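# Transfer 96-well plate from nest N1 to bench spot B1

## Task

Carry the 96-well plate out of plate nest N1 and set it down at bench spot B1, with its long side aligned to the taped outline and the whole plate inside it; then open the gripper and pull the hand away. Seen from behind the arms, N1 is the left nest and B1 is the right spot.

## Robot and tools

Robot: two arms, left_arm and right_arm, each with six revolute joints (waist, shoulder, elbow, wrist pitch, wrist yaw, wrist roll) and a parallel two-finger gripper. Joint ranges in rad: waist -2.880 to 2.880, shoulder 0.000 to 3.142, elbow 0.000 to 3.019, wrist pitch -1.693 to 1.571, wrist yaw -1.571 to 1.571, wrist roll -2.094 to 2.094. Bases sit at (0, +0.297, 0) m for left_arm and (-0.028, -0.297, 0) m for right_arm.

Scene frame: origin on the table surface midway between the arms, +x reaching out over the table, +z up, left_arm on the +y side. The arm names are labels, not image sides. Gripper frame: fingers point along its +z, and they close and open along its y. The reported hand point lies between the finger pads, roughly 1 cm short of the tips; its printed value can be off, more so at long reach.

Command row (shared by execute_actions and move): one flat list of 14 numbers covering both arms, each in [-1, 1]: dx, dy, dz, rx, ry, rz, opening for left_arm, then the same seven for right_arm. Always send all 14 even if one arm should stay still. dx to rz are an offset, not a pose: a displacement expressed in that gripper's own axes, taken from the gripper's measured pose (not the last commanded one). Scale: 1.0 equals 0.6 m of travel or 180 degrees of turn; rx, ry, rz form a single rotation vector. Opening is absolute, not an offset: +1 fully open (0.094 m), -1 closed. Optionally append 12 stiffness numbers from 0 to 1 (left_arm's six joints then right_arm's six, in Joint positions order); each scales that joint's position gain and persists until changed.

execute_actions(actions): a list of up to 15 actions; each action is a table of up to 15 rows, and each row lasts one step of 1/30 s. If a table has fewer than 15 rows, its final row is repeated to fill 15 steps. All rows of one action are offsets from the pose measured when that action began (for a call's first action, the last pose reported in this scene), never from the row before. An empty list just returns state and images. Each action is 0.5 s.

move(target, speed, blocking): target is one 14-number row as above, offsets from the pose in the scene's latest result showing one. Each gripper travels a straight line toward its goal; both finish together, taking 0.5 to 10 s (cut off at 10 s). speed is the top path speed in m/s, 0.002 to 0.5, default 0.25; turning is capped at twice that in rad/s. The opening is sent as the move starts. Paths do not avoid obstacles or the other arm. Faster moves and goals set deeper past a contact give harder hits. blocking=false returns after 0.5 s while motion continues; then only wait or stop are accepted until a result shows the move ended. The result adds a move: line with the outcome (done, off_target, moving, held, fault) and limits (paced = pose sent was clipped; held = a safety check blocked some steps, after which the arm may jump faster than speed), plus each gripper's distance to its goal.

wait(seconds): 0 to 10; lets time run with the last commands held; returns early if a running move finishes. stop(): brakes a running move (needs stopping room; fingers continue). zoom_image(camera, region): enlarges [x0, y0, x1, y1] pixels, at most 504 by 504, from cam_low (672x504), cam_left_wrist or cam_right_wrist (504x504). read_manual(section) only returns licence text. finished_scene(scene) ends the current scene irreversibly; call it only once the plate rests correctly and the hand is clear.

Control behaviour: each step the commanded pose is clipped to 70 mm and 16 degrees from the measured pose; position wins over orientation when both cannot be met. A distant goal may need several actions, since after an action the arm only reaches its last clipped pose. Arms tend to finish a centimetre or more low, and zero offsets let them sag further; to hold an arm, first send the offset back to its desired pose, then zeros, raising the aim if it still droops. Moves of a few mm may do nothing. Hand target lines show where the controller is driving each gripper.

Result lines: the state line gives each gripper's end_effector_position (m) and end_effector_quat_wxyz in the scene frame. grip_measured is finger opening on the command scale (the final Joint positions number is metres); readings may be off by about 1 mm. To hold the plate, command an opening about 0.03 below grip_measured; a smaller margin grips more gently. Pads push about 50 to 62 N each. pose unreachable means the clearance check altered what was sent. FAULT, MOTOR HOT (from 85 °C) and OVER-TEMPERATURE FAULT (at 100 °C the arm goes limp and drops) mean trouble; avoid holding loads longer than necessary.

Cameras: calibration lines give K, distortion and T_world_to_cam per camera; wrist camera poses follow their arm's joints. Expect a few mm and degrees of error.

Avoid: dropping the plate from any real height (a few millimetres when setting down is fine), knocking anything off the table, hard contact or pressing between the arms, slamming into surfaces, and jerky or forceful moves. The sim keeps running while you compose replies, with arms holding their last command.

Each tool is called after "Request:" as name(argument=value, ...), one argument or row to a line, values as JSON.

## Session

Request:
execute_actions(
  actions=[],
)

Scene clock: 0.00 s.
left_arm: end_effector_position=(+0.0973, +0.9924, +0.3858) grip_measured=+1.000 end_effector_quat_wxyz=(+0.053, -0.259, +0.936, +0.231) | right_arm: end_effector_position=(+0.2407, -0.3499, +0.1024) grip_measured=+1.000 end_effector_quat_wxyz=(+0.105, -0.157, +0.978, -0.092)
Joint positions: left_arm=[ 1.408  2.01   2.443 -1.533 -0.094  0.892  0.094] | right_arm=[-0.117  0.948  0.577 -0.946  0.118 -0.453  0.094]
Joint velocities: left_arm=[-0.005 -0.024 -0.022 -0.012 -0.022 -0.022  0.   ] | right_arm=[-0.015 -0.005  0.007 -0.007  0.022  0.051  0.   ]
Motor temperatures (°C, as the motors report them): left_arm=[21 23 27 20 23 22] | right_arm=[24 23 26 22 24 23]
Hand target (left_arm): +0.098, +0.996, +0.389; +0.056, -0.259, +0.935, +0.237
Hand target (right_arm): +0.248, -0.351, +0.109; +0.113, -0.157, +0.977, -0.094
Joint stiffness scale: left_arm=[1. 1. 1. 1. 1. 1.] | right_arm=[1. 1. 1. 1. 1. 1.]
camera_calibration (this result's frames):
cam_left_wrist: T_world_to_cam=[[0.515868, -0.750077, -0.413841, 0.859786], [-0.678443, -0.652671, 0.337246, 0.58859], [-0.523063, 0.106793, -0.845577, 0.394673], [0, 0, 0, 1]] pos_world=[0.162227, 0.986913, 0.491041]
cam_right_wrist: T_world_to_cam=[[0.276589, -0.937314, 0.211994, -0.410019], [-0.898055, -0.173589, 0.404183, 0.120337], [-0.342046, -0.302175, -0.889772, 0.195112], [0, 0, 0, 1]] pos_world=[0.288214, -0.304469, 0.211888]

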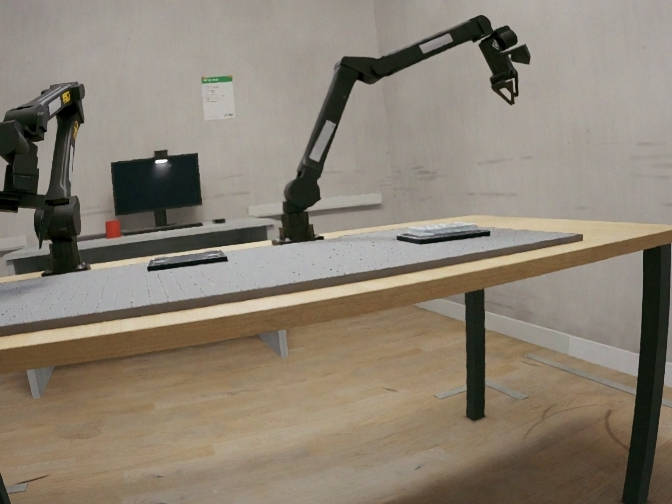

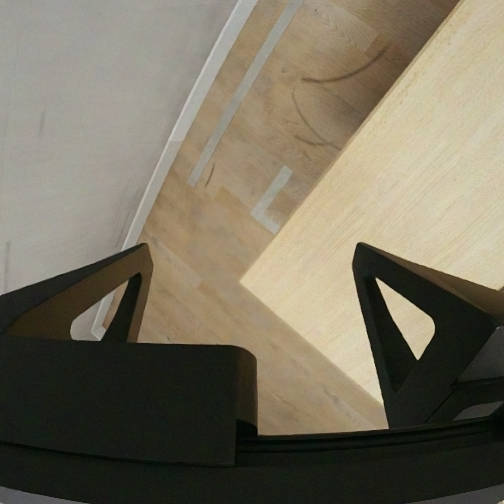

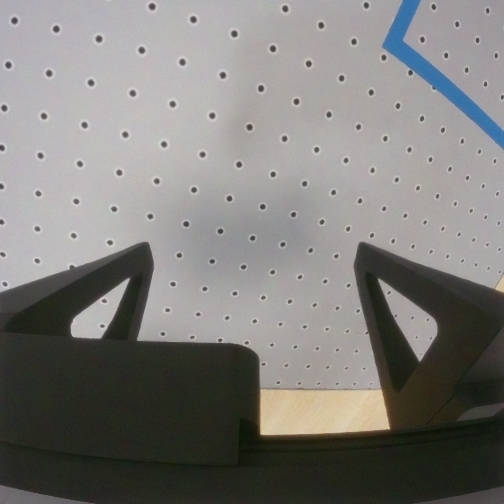

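Request:
move(
  target=[0.055,-1,-0.15,0.156,-0.098,0.657,1,-0.218,-0.435,-0.12,0.007,0.103,0.597,1],
  speed=0.35,
)

Scene clock: 10.30 s.
left_arm: end_effector_position=(+0.3878, +0.4880, +0.2258) grip_measured=+1.000 end_effector_quat_wxyz=(+0.005, +0.706, +0.708, +0.020) | right_arm: end_effector_position=(+0.4122, -0.5329, +0.2408) grip_measured=+1.000 end_effector_quat_wxyz=(-0.006, +0.699, +0.715, -0.004)
Joint positions: left_arm=[ 0.455  1.448  1.334 -1.416 -0.004  2.025  0.094] | right_arm=[-0.487  1.655  1.615 -1.543  0.004  1.058  0.094]
Joint velocities: left_arm=[ 0.005 -0.005 -0.007  0.007  0.007  0.081  0.   ] | right_arm=[-0.015  0.005  0.012 -0.002 -0.051 -0.007  0.   ]
Motor temperatures (°C, as the motors report them): left_arm=[21 26 31 20 23 22] | right_arm=[24 23 30 22 24 23]
Hand target (left_arm): +0.384, +0.486, +0.219; -0.000, +0.709, +0.705, +0.005
Hand target (right_arm): +0.421, -0.541, +0.248; -0.001, +0.706, +0.708, -0.001
Off the commanded pose (left_arm): 0.017 m, 2 deg.
Off the commanded pose (right_arm): 0.014 m, 2 deg.
Joint stiffness scale: left_arm=[1. 1. 1. 1. 1. 1.] | right_arm=[1. 1. 1. 1. 1. 1.]
move: off_target (left_arm, right_arm)
camera_calibration (this result's frames):
cam_left_wrist: T_world_to_cam=[[-0.998846, -0.00997453, -0.0469899, 0.408746], [-0.036327, 0.796889, 0.603033, -0.505942], [0.0314308, 0.604044, -0.796331, -0.00355812], [0, 0, 0, 1]] pos_world=[0.390006, 0.409406, 0.321473]
cam_right_wrist: T_world_to_cam=[[-0.99981, -0.0112831, 0.01588, 0.408512], [-0.00010737, 0.818362, 0.574703, 0.304061], [-0.0194801, 0.574592, -0.818208, 0.638634], [0, 0, 0, 1]] pos_world=[0.420907, -0.611177, 0.341304]

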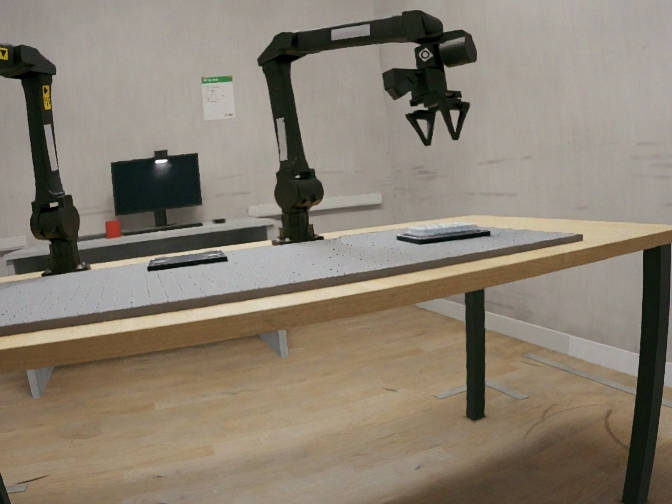

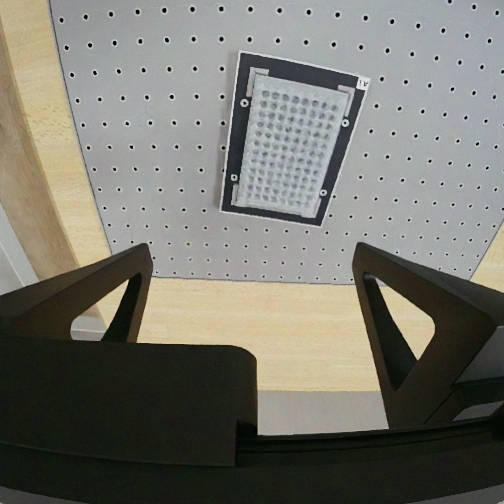

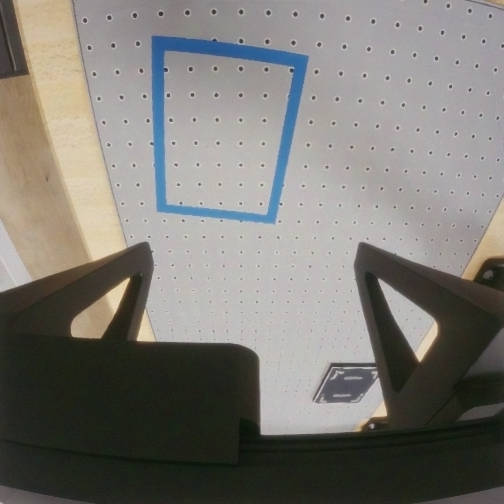

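Request:
move(
  target=[0.003,-0.045,0.225,0.011,0.016,-0.95,1,0,0,0,0,-0.01,-0.86,1],
  speed=0.5,
)

Scene clock: 22.30 s.
left_arm: end_effector_position=(+0.3696, +0.4874, +0.0980) grip_measured=+1.000 end_effector_quat_wxyz=(+0.004, -0.642, +0.767, -0.000) | right_arm: end_effector_position=(+0.4128, -0.5326, +0.2420) grip_measured=+1.000 end_effector_quat_wxyz=(-0.001, -0.541, +0.841, +0.001)
Joint positions: left_arm=[ 0.475  1.521  1.065 -1.107 -0.001 -0.917  0.094] | right_arm=[-0.487  1.649  1.61  -1.534  0.001 -1.631  0.094]
Joint velocities: left_arm=[-0.005  0.005 -0.017  0.012  0.007 -0.007  0.   ] | right_arm=[-0.015 -0.015  0.002 -0.002  0.007 -0.051  0.   ]
Motor temperatures (°C, as the motors report them): left_arm=[21 26 32 20 23 22] | right_arm=[24 25 33 22 24 23]
Hand target (left_arm): +0.368, +0.492, +0.089; +0.000, -0.651, +0.759, +0.000
Hand target (right_arm): +0.412, -0.533, +0.241; +0.003, -0.545, +0.838, -0.003
Off the commanded pose (left_arm): 0.010 m, 1 deg.
Off the commanded pose (right_arm): 0.001 m, 1 deg.
Joint stiffness scale: left_arm=[1. 1. 1. 1. 1. 1.] | right_arm=[1. 1. 1. 1. 1. 1.]
move: done
camera_calibration (this result's frames):
cam_left_wrist: T_world_to_cam=[[0.985569, -0.169173, -0.00592085, -0.27532], [-0.134195, -0.802156, 0.58184, 0.388468], [-0.103181, -0.572649, -0.813281, 0.520533], [0, 0, 0, 1]] pos_world=[0.377186, 0.563118, 0.195683]
cam_right_wrist: T_world_to_cam=[[0.904508, -0.426457, -0.000280228, -0.594262], [-0.349165, -0.740949, 0.573653, -0.382924], [-0.244846, -0.518776, -0.819098, 0.15039], [0, 0, 0, 1]] pos_world=[0.440633, -0.459136, 0.342684]

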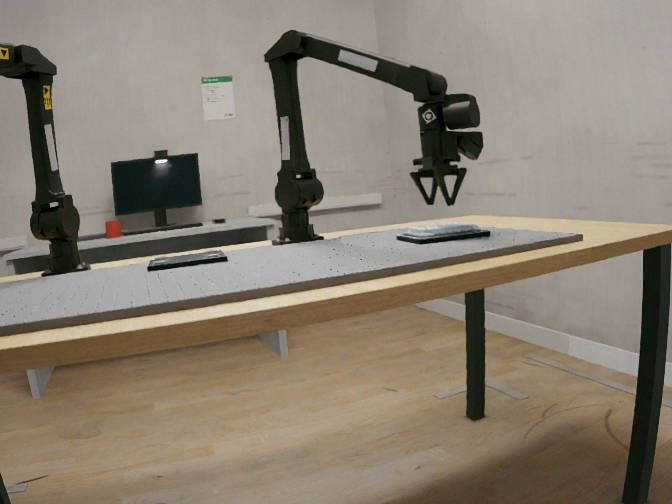

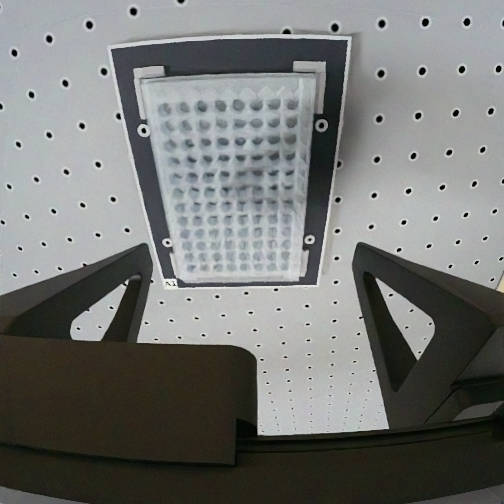

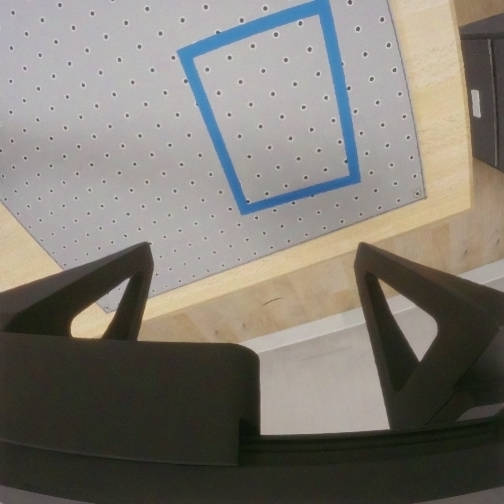

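Request:
move(
  target=[-0.018,0.021,0.055,0.002,0,-0.011,1,0,0,0,0,0,0,1],
  speed=0.08,
)

Scene clock: 26.97 s.
left_arm: end_effector_position=(+0.3610, +0.4967, +0.0722) grip_measured=+1.000 end_effector_quat_wxyz=(+0.009, -0.654, +0.756, -0.003) | right_arm: end_effector_position=(+0.4128, -0.5326, +0.2420) grip_measured=+1.000 end_effector_quat_wxyz=(-0.001, -0.542, +0.841, +0.001)
Joint positions: left_arm=[ 0.505  1.541  1.012 -1.023  0.001 -0.919  0.094] | right_arm=[-0.487  1.649  1.61  -1.534  0.001 -1.635  0.094]
Joint velocities: left_arm=[-0.005 -0.005 -0.002  0.012  0.022  0.037  0.   ] | right_arm=[ 0.005  0.005 -0.002  0.002 -0.051  0.037  0.   ]
Motor temperatures (°C, as the motors report them): left_arm=[21 26 32 20 23 22] | right_arm=[24 26 32 22 24 23]
Hand target (left_arm): +0.360, +0.500, +0.065; +0.006, -0.655, +0.756, -0.003
Hand target (right_arm): +0.413, -0.533, +0.242; -0.001, -0.541, +0.841, +0.001
Off the commanded pose (left_arm): 0.008 m, 0 deg.
Off the commanded pose (right_arm): 0.000 m, 0 deg.
Joint stiffness scale: left_arm=[1. 1. 1. 1. 1. 1.] | right_arm=[1. 1. 1. 1. 1. 1.]
move: done
camera_calibration (this result's frames):
cam_left_wrist: T_world_to_cam=[[0.990596, -0.13678, 0.00339385, -0.284037], [-0.113515, -0.807751, 0.578492, 0.405357], [-0.0763848, -0.573437, -0.815681, 0.494875], [0, 0, 0, 1]] pos_world=[0.365181, 0.572356, 0.170128]
cam_right_wrist: T_world_to_cam=[[0.905805, -0.423695, -0.00028373, -0.593326], [-0.346902, -0.742016, 0.573647, -0.384425], [-0.243262, -0.519514, -0.819103, 0.149345], [0, 0, 0, 1]] pos_world=[0.440409, -0.459052, 0.342684]

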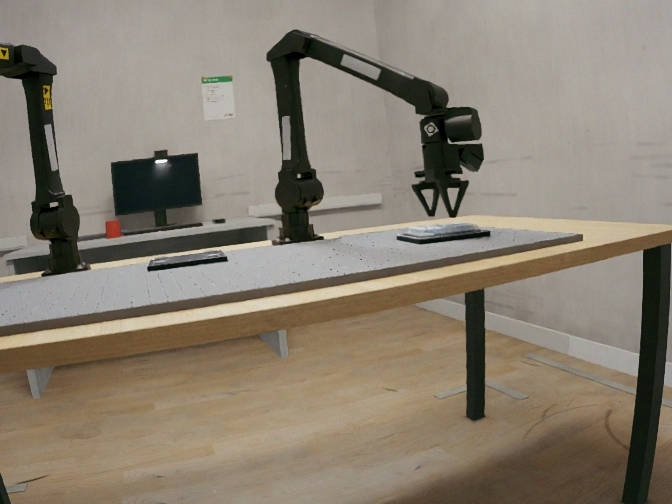

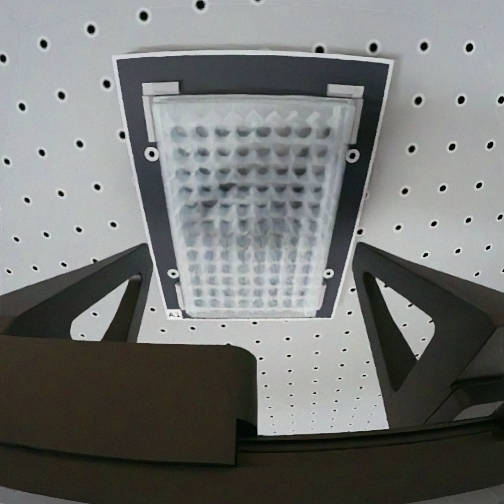

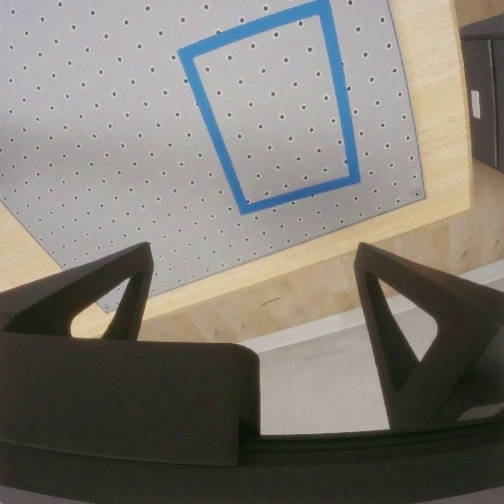

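Request:
move(
  target=[0,0.005,0.056,-0.002,0,0.004,1,0,0,0,0,0,0,1],
  speed=0.05,
)

Scene clock: 29.67 s.
left_arm: end_effector_position=(+0.3597, +0.4962, +0.0460) grip_measured=+1.000 end_effector_quat_wxyz=(+0.009, -0.652, +0.758, -0.002) | right_arm: end_effector_position=(+0.4128, -0.5326, +0.2420) grip_measured=+1.000 end_effector_quat_wxyz=(-0.001, -0.542, +0.841, +0.001)
Joint positions: left_arm=[ 0.505  1.578  0.974 -0.948 -0.    -0.912  0.094] | right_arm=[-0.487  1.649  1.61  -1.534  0.001 -1.635  0.094]
Joint velocities: left_arm=[-0.015  0.005 -0.007 -0.007 -0.022  0.022  0.   ] | right_arm=[ 0.005 -0.005  0.007  0.007  0.007  0.081  0.   ]
Motor temperatures (°C, as the motors report them): left_arm=[21 26 32 20 23 22] | right_arm=[24 26 32 22 24 23]
Hand target (left_arm): +0.359, +0.497, +0.038; +0.006, -0.650, +0.760, -0.000
Hand target (right_arm): +0.413, -0.533, +0.242; -0.001, -0.542, +0.841, +0.001
Off the commanded pose (left_arm): 0.008 m, 0 deg.
Off the commanded pose (right_arm): 0.000 m, 0 deg.
Joint stiffness scale: left_arm=[1. 1. 1. 1. 1. 1.] | right_arm=[1. 1. 1. 1. 1. 1.]
move: done
camera_calibration (this result's frames):
cam_left_wrist: T_world_to_cam=[[0.989693, -0.143178, 0.00270978, -0.279132], [-0.118464, -0.80794, 0.577234, 0.421964], [-0.0804579, -0.571606, -0.816574, 0.473676], [0, 0, 0, 1]] pos_world=[0.364354, 0.571712, 0.143975]
cam_right_wrist: T_world_to_cam=[[0.905805, -0.423695, -0.00028373, -0.593326], [-0.346902, -0.742016, 0.573647, -0.384425], [-0.243262, -0.519514, -0.819103, 0.149345], [0, 0, 0, 1]] pos_world=[0.440409, -0.459052, 0.342684]

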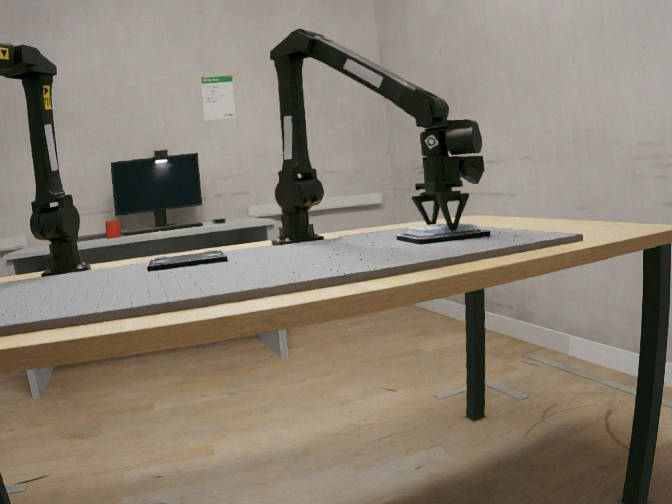

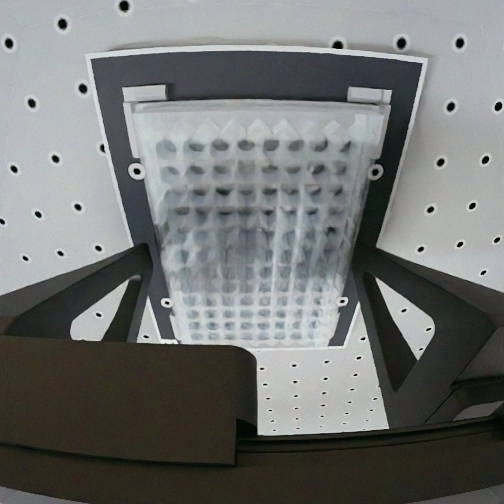

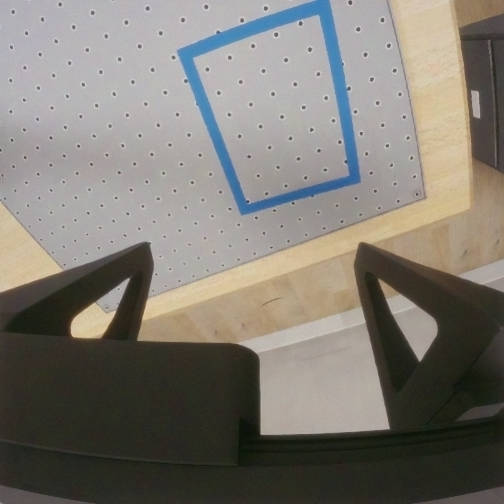

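Slightly deeper, then grip and lift.

Request:
move(
  target=[0,0,0.016,-0.002,0,0,1,0,0,0,0,0,0,1],
  speed=0.03,
)

Request:
move(
  target=[0,0,0,0,0,0,0.69,0,0,0,0,0,0,1],
)

Request:
move(
  target=[-0.02,-0.025,-0.07,0.008,-0.005,0,0.69,0,0,0,0,0,0,1],
  speed=0.06,
)

Scene clock: 33.77 s.
left_arm: end_effector_position=(+0.3608, +0.4972, +0.0460) grip_measured=+1.000 end_effector_quat_wxyz=(+0.012, -0.652, +0.758, -0.001) | right_arm: end_effector_position=(+0.4128, -0.5326, +0.2420) grip_measured=+1.000 end_effector_quat_wxyz=(-0.001, -0.542, +0.841, +0.001)
Joint positions: left_arm=[ 0.505  1.578  0.974 -0.942 -0.002 -0.912  0.094] | right_arm=[-0.487  1.649  1.61  -1.534  0.001 -1.635  0.094]
Joint velocities: left_arm=[ 0.015 -0.005  0.007 -0.002  0.022 -0.037  0.   ] | right_arm=[ 0.015 -0.005 -0.032  0.007  0.066 -0.037  0.   ]
Motor temperatures (°C, as the motors report them): left_arm=[21 26 31 20 23 22] | right_arm=[24 26 32 22 24 23]
Hand target (left_arm): +0.360, +0.496, +0.036; +0.007, -0.652, +0.758, +0.001
Hand target (right_arm): +0.413, -0.533, +0.242; -0.001, -0.542, +0.841, +0.001
Off the commanded pose (left_arm): 0.010 m, 1 deg.
Off the commanded pose (right_arm): 0.000 m, 0 deg.
Joint stiffness scale: left_arm=[1. 1. 1. 1. 1. 1.] | right_arm=[1. 1. 1. 1. 1. 1.]
move: done
camera_calibration (this result's frames):
cam_left_wrist: T_world_to_cam=[[0.989624, -0.143536, 0.00640146, -0.280093], [-0.121272, -0.810568, 0.572951, 0.42542], [-0.0770505, -0.567783, -0.819565, 0.471382], [0, 0, 0, 1]] pos_world=[0.365099, 0.572271, 0.144376]
cam_right_wrist: T_world_to_cam=[[0.905805, -0.423695, -0.00028373, -0.593326], [-0.346902, -0.742016, 0.573647, -0.384425], [-0.243262, -0.519514, -0.819103, 0.149345], [0, 0, 0, 1]] pos_world=[0.440409, -0.459052, 0.342684]

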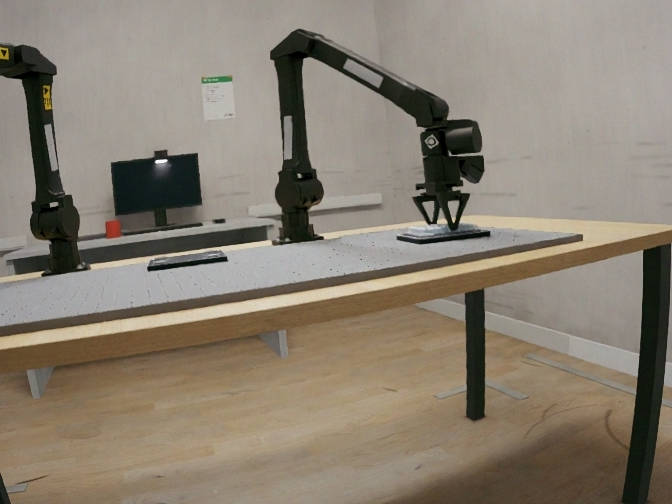

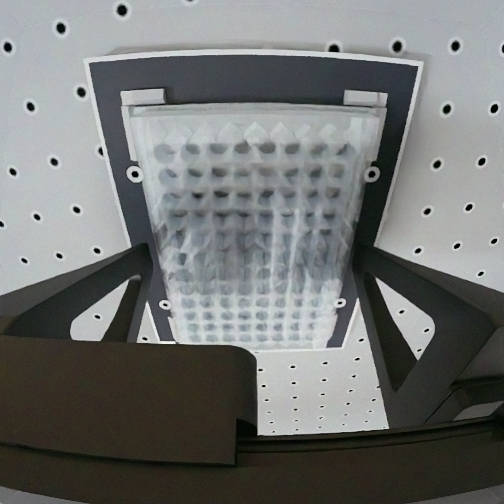

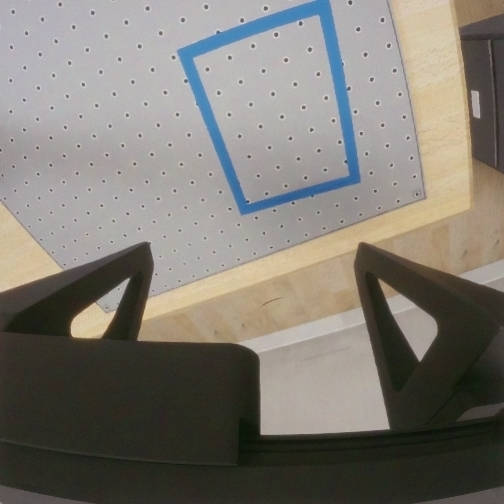

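Scene clock: 34.27 s.
left_arm: end_effector_position=(+0.3609, +0.4970, +0.0460) grip_measured=+0.715 end_effector_quat_wxyz=(+0.012, -0.652, +0.758, -0.002) | right_arm: end_effector_position=(+0.4128, -0.5326, +0.2420) grip_measured=+1.000 end_effector_quat_wxyz=(-0.001, -0.542, +0.841, +0.001)
Joint positions: left_arm=[ 0.505  1.578  0.974 -0.942 -0.001 -0.912  0.081] | right_arm=[-0.487  1.649  1.61  -1.534  0.001 -1.635  0.094]
Joint velocities: left_arm=[-0.005 -0.005 -0.002  0.002 -0.066  0.095 -0.001] | right_arm=[-0.005 -0.005 -0.007 -0.002  0.007 -0.007  0.   ]
Motor temperatures (°C, as the motors report them): left_arm=[21 26 31 20 23 22] | right_arm=[24 26 32 22 24 23]
Hand target (left_arm): +0.361, +0.497, +0.046; +0.012, -0.652, +0.758, -0.002
Hand target (right_arm): +0.413, -0.533, +0.242; -0.001, -0.542, +0.841, +0.001
Off the commanded pose (left_arm): 0.000 m, 0 deg.
Off the commanded pose (right_arm): 0.000 m, 0 deg.
Joint stiffness scale: left_arm=[1. 1. 1. 1. 1. 1.] | right_arm=[1. 1. 1. 1. 1. 1.]
move: done
camera_calibration (this result's frames):
cam_left_wrist: T_world_to_cam=[[0.989617, -0.143557, 0.00709539, -0.280231], [-0.121613, -0.809991, 0.573694, 0.425095], [-0.0766106, -0.5686, -0.819039, 0.471514], [0, 0, 0, 1]] pos_world=[0.365142, 0.572197, 0.144303]
cam_right_wrist: T_world_to_cam=[[0.905805, -0.423695, -0.00028373, -0.593326], [-0.346902, -0.742016, 0.573647, -0.384425], [-0.243262, -0.519514, -0.819103, 0.149345], [0, 0, 0, 1]] pos_world=[0.440409, -0.459052, 0.342684]

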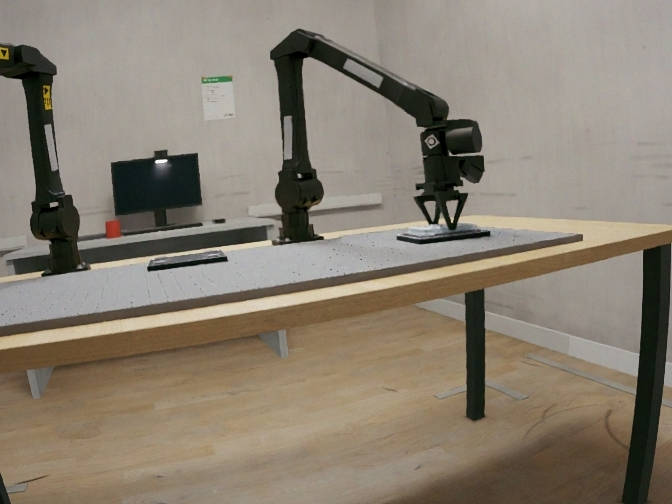

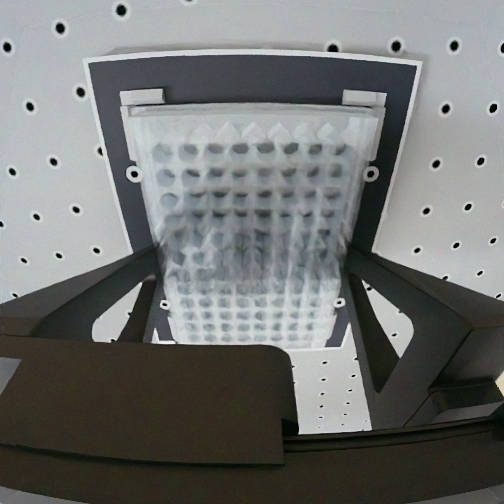

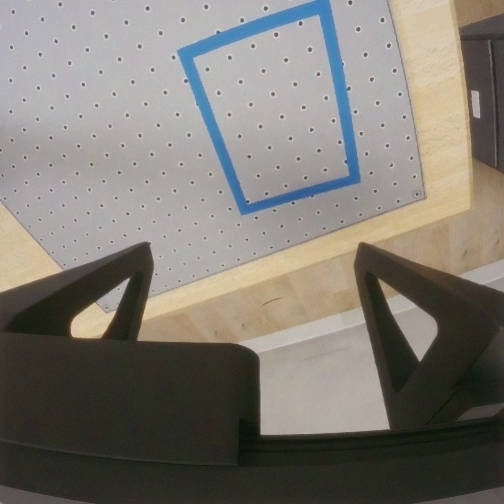

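Scene clock: 35.37 s.
left_arm: end_effector_position=(+0.3633, +0.4980, +0.0728) grip_measured=+0.715 end_effector_quat_wxyz=(+0.011, -0.652, +0.758, -0.003) | right_arm: end_effector_position=(+0.4128, -0.5326, +0.2420) grip_measured=+1.000 end_effector_quat_wxyz=(-0.001, -0.542, +0.841, +0.001)
Joint positions: left_arm=[ 0.505  1.545  1.018 -1.022  0.001 -0.912  0.081] | right_arm=[-0.487  1.649  1.61  -1.534  0.001 -1.635  0.094]
Joint velocities: left_arm=[ 0.005 -0.015 -0.017 -0.007  0.007 -0.037  0.001] | right_arm=[ 0.005 -0.005 -0.012  0.002 -0.051  0.051  0.   ]
Motor temperatures (°C, as the motors report them): left_arm=[21 26 32 20 23 22] | right_arm=[24 26 32 22 24 23]
Hand target (left_arm): +0.375, +0.506, +0.089; +0.026, -0.652, +0.758, -0.006
Hand target (right_arm): +0.413, -0.533, +0.242; -0.001, -0.542, +0.841, +0.001
Off the commanded pose (left_arm): 0.022 m, 2 deg.
Off the commanded pose (right_arm): 0.000 m, 0 deg.
Joint stiffness scale: left_arm=[1. 1. 1. 1. 1. 1.] | right_arm=[1. 1. 1. 1. 1. 1.]
move: off_target (left_arm)
camera_calibration (this result's frames):
cam_left_wrist: T_world_to_cam=[[0.989674, -0.143203, 0.00613379, -0.282811], [-0.120534, -0.808323, 0.576268, 0.409385], [-0.0775656, -0.571057, -0.817237, 0.49566], [0, 0, 0, 1]] pos_world=[0.367682, 0.573466, 0.170891]
cam_right_wrist: T_world_to_cam=[[0.905805, -0.423695, -0.00028373, -0.593326], [-0.346902, -0.742016, 0.573647, -0.384425], [-0.243262, -0.519514, -0.819103, 0.149345], [0, 0, 0, 1]] pos_world=[0.440409, -0.459052, 0.342684]

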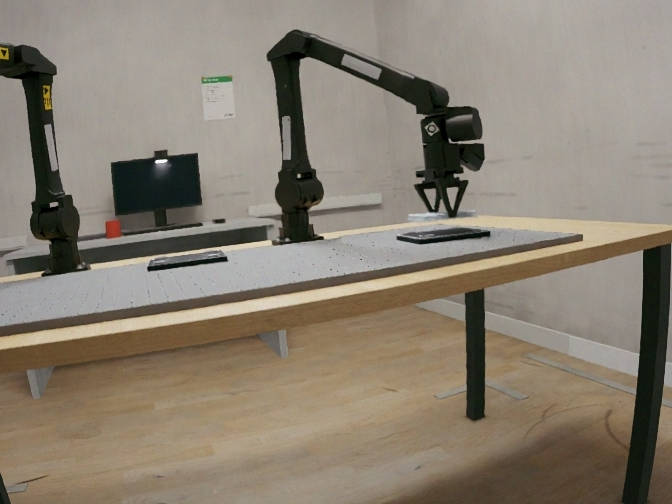

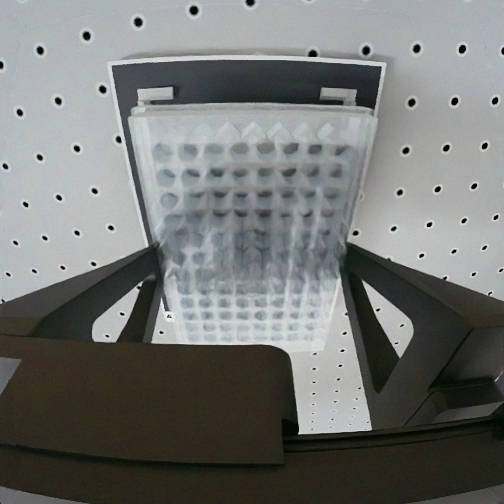

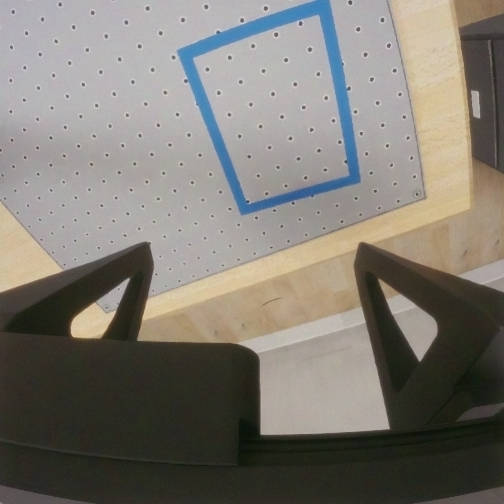

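Request:
move(
  target=[0.812,-0.287,-0.033,0.008,0.014,0,0.68,-0.28,0.1,0,0,0,-0.085,1],
)

Request:
move(
  target=[0,0,0.055,0,0,0,0.68,0,0,0,0,0,0,1],
  speed=0.06,
)

Request:
zoom_image(
  camera="cam_low",
  region=[130,200,310,310],
)

Scene clock: 43.53 s.
left_arm: end_effector_position=(+0.4548, -0.0049, +0.0859) grip_measured=+0.715 end_effector_quat_wxyz=(+0.004, -0.646, +0.763, -0.022) | right_arm: end_effector_position=(+0.4280, -0.3558, +0.2451) grip_measured=+1.000 end_effector_quat_wxyz=(-0.003, -0.652, +0.758, +0.003)
Joint positions: left_arm=[-0.586  1.825  1.425 -1.127  0.005 -1.989  0.081] | right_arm=[-0.125  1.548  1.496 -1.528  0.001 -1.548  0.094]
Joint velocities: left_arm=[ 0.005 -0.005  0.012 -0.022  0.066 -0.051 -0.   ] | right_arm=[-0.005 -0.015 -0.027 -0.002 -0.051 -0.022  0.   ]
Motor temperatures (°C, as the motors report them): left_arm=[21 26 34 20 23 22] | right_arm=[24 26 32 22 24 23]
Hand target (left_arm): +0.466, -0.010, +0.093; +0.006, -0.651, +0.758, -0.028
Hand target (right_arm): +0.428, -0.355, +0.244; -0.001, -0.649, +0.761, -0.001
Off the commanded pose (left_arm): 0.008 m, 1 deg.
Off the commanded pose (right_arm): 0.003 m, 1 deg.
Joint stiffness scale: left_arm=[1. 1. 1. 1. 1. 1.] | right_arm=[1. 1. 1. 1. 1. 1.]
move: done
camera_calibration (this result's frames):
cam_left_wrist: T_world_to_cam=[[0.987155, -0.157435, 0.0271811, -0.446123], [-0.141662, -0.783883, 0.604533, 0.013599], [-0.0738679, -0.600618, -0.796116, 0.222629], [0, 0, 0, 1]] pos_world=[0.458764, 0.0741399, 0.181144]
cam_right_wrist: T_world_to_cam=[[0.986992, -0.16063, -0.00665702, -0.471808], [-0.127764, -0.808832, 0.573992, -0.367438], [-0.0975849, -0.565675, -0.818834, 0.168632], [0, 0, 0, 1]] pos_world=[0.435181, -0.277591, 0.345847]

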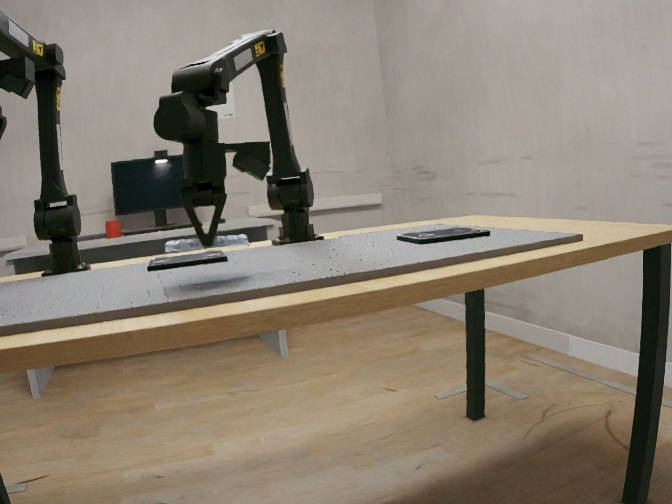

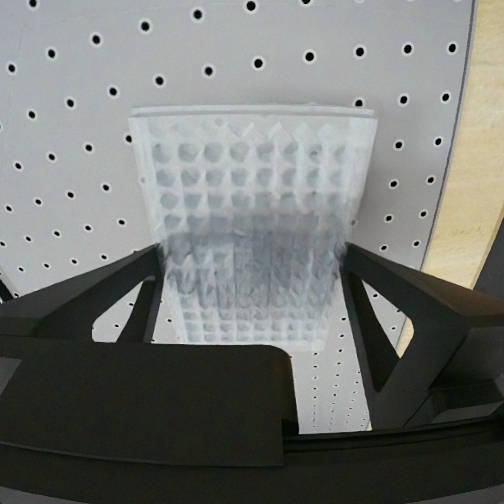

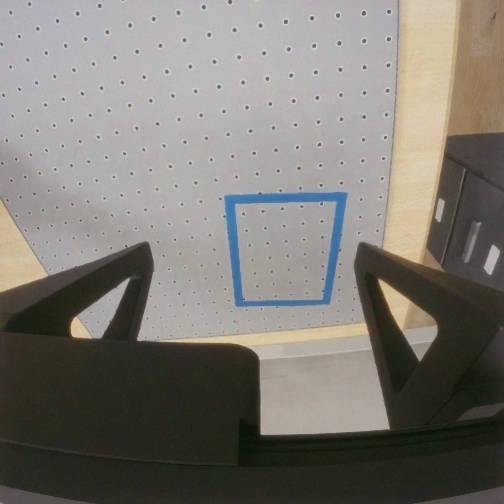

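Scene clock: 44.50 s.
left_arm: end_effector_position=(+0.4557, -0.0055, +0.0632) grip_measured=+0.715 end_effector_quat_wxyz=(+0.005, -0.646, +0.763, -0.025) | right_arm: end_effector_position=(+0.4280, -0.3558, +0.2451) grip_measured=+1.000 end_effector_quat_wxyz=(-0.003, -0.652, +0.758, +0.003)
Joint positions: left_arm=[-0.586  1.848  1.394 -1.066  0.005 -1.989  0.081] | right_arm=[-0.125  1.548  1.496 -1.528  0.001 -1.548  0.094]
Joint velocities: left_arm=[ 0.005  0.015  0.007 -0.007 -0.051 -0.095  0.   ] | right_arm=[ 0.005 -0.005 -0.012  0.007 -0.007 -0.007  0.   ]
Motor temperatures (°C, as the motors report them): left_arm=[21 26 34 20 23 22] | right_arm=[24 26 32 22 24 23]
Hand target (left_arm): +0.456, -0.006, +0.053; +0.004, -0.646, +0.763, -0.022
Hand target (right_arm): +0.428, -0.356, +0.245; -0.003, -0.652, +0.758, +0.003
Off the commanded pose (left_arm): 0.010 m, 0 deg.
Off the commanded pose (right_arm): 0.000 m, 0 deg.
Joint stiffness scale: left_arm=[1. 1. 1. 1. 1. 1.] | right_arm=[1. 1. 1. 1. 1. 1.]
move: done
camera_calibration (this result's frames):
cam_left_wrist: T_world_to_cam=[[0.986992, -0.157327, 0.033086, -0.446771], [-0.14494, -0.78172, 0.606553, 0.0283853], [-0.0695636, -0.603459, -0.794354, 0.202159], [0, 0, 0, 1]] pos_world=[0.459136, 0.0738944, 0.15815]
cam_right_wrist: T_world_to_cam=[[0.986992, -0.16063, -0.00665702, -0.471808], [-0.127764, -0.808832, 0.573992, -0.367438], [-0.0975849, -0.565675, -0.818834, 0.168632], [0, 0, 0, 1]] pos_world=[0.435181, -0.277591, 0.345847]

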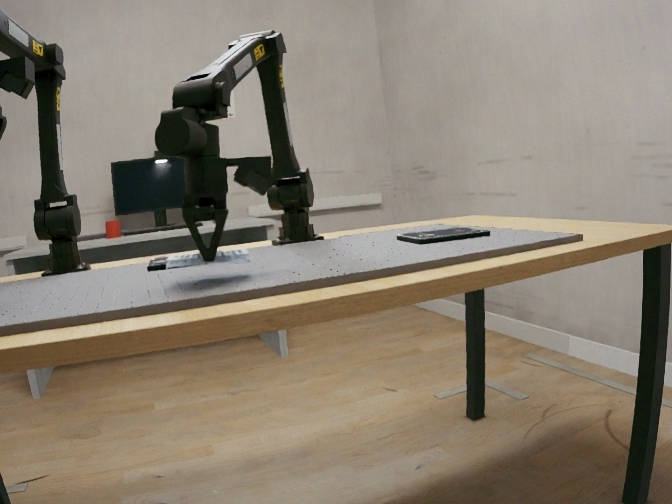

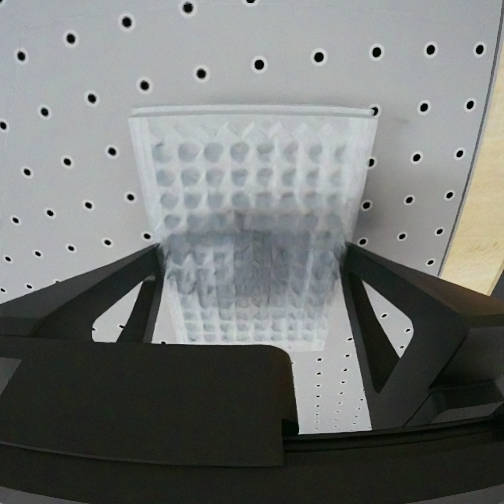

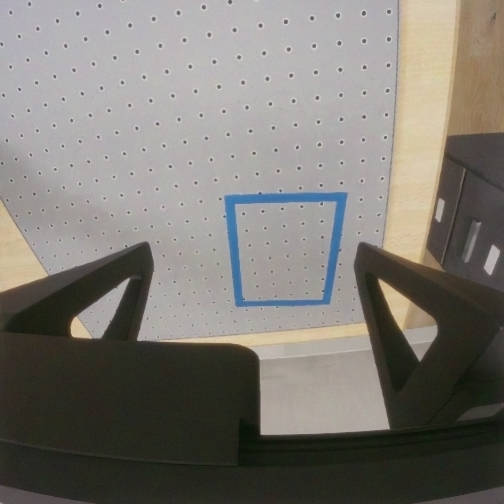

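Region (130, 200, 310, 310) of cam_low's 672x504 image, scaled by 2.800, with more detail than that image has.

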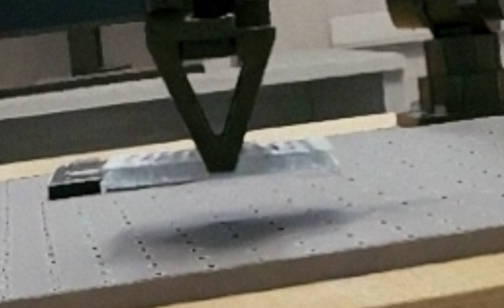

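Request:
move(
  target=[0,0,0.062,-0.009,-0.01,0,0.68,0,0,0,0,0,0,1],
  speed=0.04,
)

Request:
zoom_image(
  camera="cam_low",
  region=[130,200,310,310],
)

Scene clock: 47.73 s.
left_arm: end_effector_position=(+0.4572, -0.0034, +0.0361) grip_measured=+0.715 end_effector_quat_wxyz=(+0.007, -0.646, +0.763, -0.007) | right_arm: end_effector_position=(+0.4280, -0.3558, +0.2451) grip_measured=+1.000 end_effector_quat_wxyz=(-0.003, -0.652, +0.758, +0.003)
Joint positions: left_arm=[-0.586  1.9    1.394 -1.048 -0.01  -1.989  0.081] | right_arm=[-0.125  1.548  1.496 -1.528  0.001 -1.548  0.094]
Joint velocities: left_arm=[-0.005  0.005 -0.007 -0.012 -0.037  0.007 -0.   ] | right_arm=[-0.015 -0.015 -0.002 -0.002 -0.066  0.022  0.   ]
Motor temperatures (°C, as the motors report them): left_arm=[21 27 33 20 23 22] | right_arm=[24 26 32 22 24 23]
Hand target (left_arm): +0.457, -0.007, +0.026; +0.007, -0.646, +0.763, -0.004
Hand target (right_arm): +0.428, -0.356, +0.245; -0.003, -0.652, +0.758, +0.003
Off the commanded pose (left_arm): 0.011 m, 0 deg.
Off the commanded pose (right_arm): 0.000 m, 0 deg.
Joint stiffness scale: left_arm=[1. 1. 1. 1. 1. 1.] | right_arm=[1. 1. 1. 1. 1. 1.]
move: off_target (left_arm)
camera_calibration (this result's frames):
cam_left_wrist: T_world_to_cam=[[0.987492, -0.157463, 0.0081075, -0.446388], [-0.132464, -0.800634, 0.584328, 0.0417316], [-0.0855188, -0.578093, -0.811477, 0.190035], [0, 0, 0, 1]] pos_world=[0.462584, 0.0729799, 0.133443]
cam_right_wrist: T_world_to_cam=[[0.986992, -0.16063, -0.00665702, -0.471808], [-0.127764, -0.808832, 0.573992, -0.367438], [-0.0975849, -0.565675, -0.818834, 0.168632], [0, 0, 0, 1]] pos_world=[0.435181, -0.277591, 0.345847]

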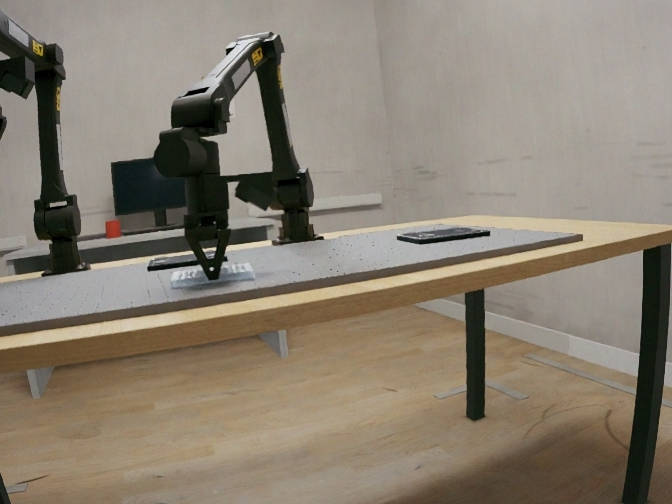

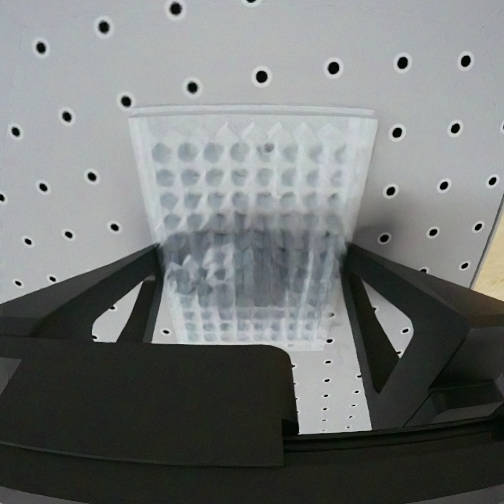

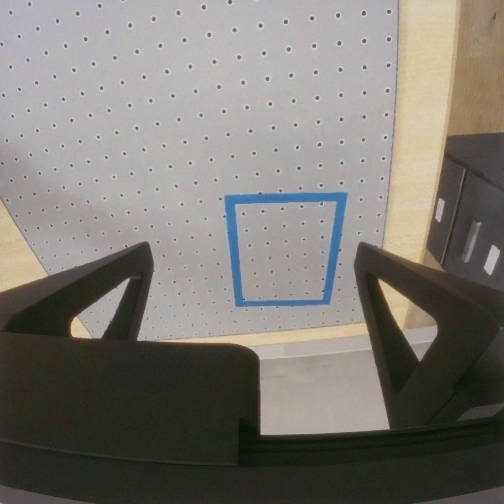

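Region (130, 200, 310, 310) of cam_low's 672x504 image, scaled by 2.800, with more detail than that image has.

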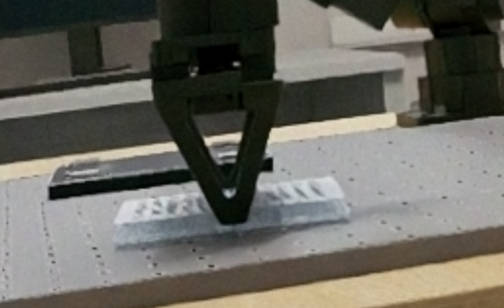

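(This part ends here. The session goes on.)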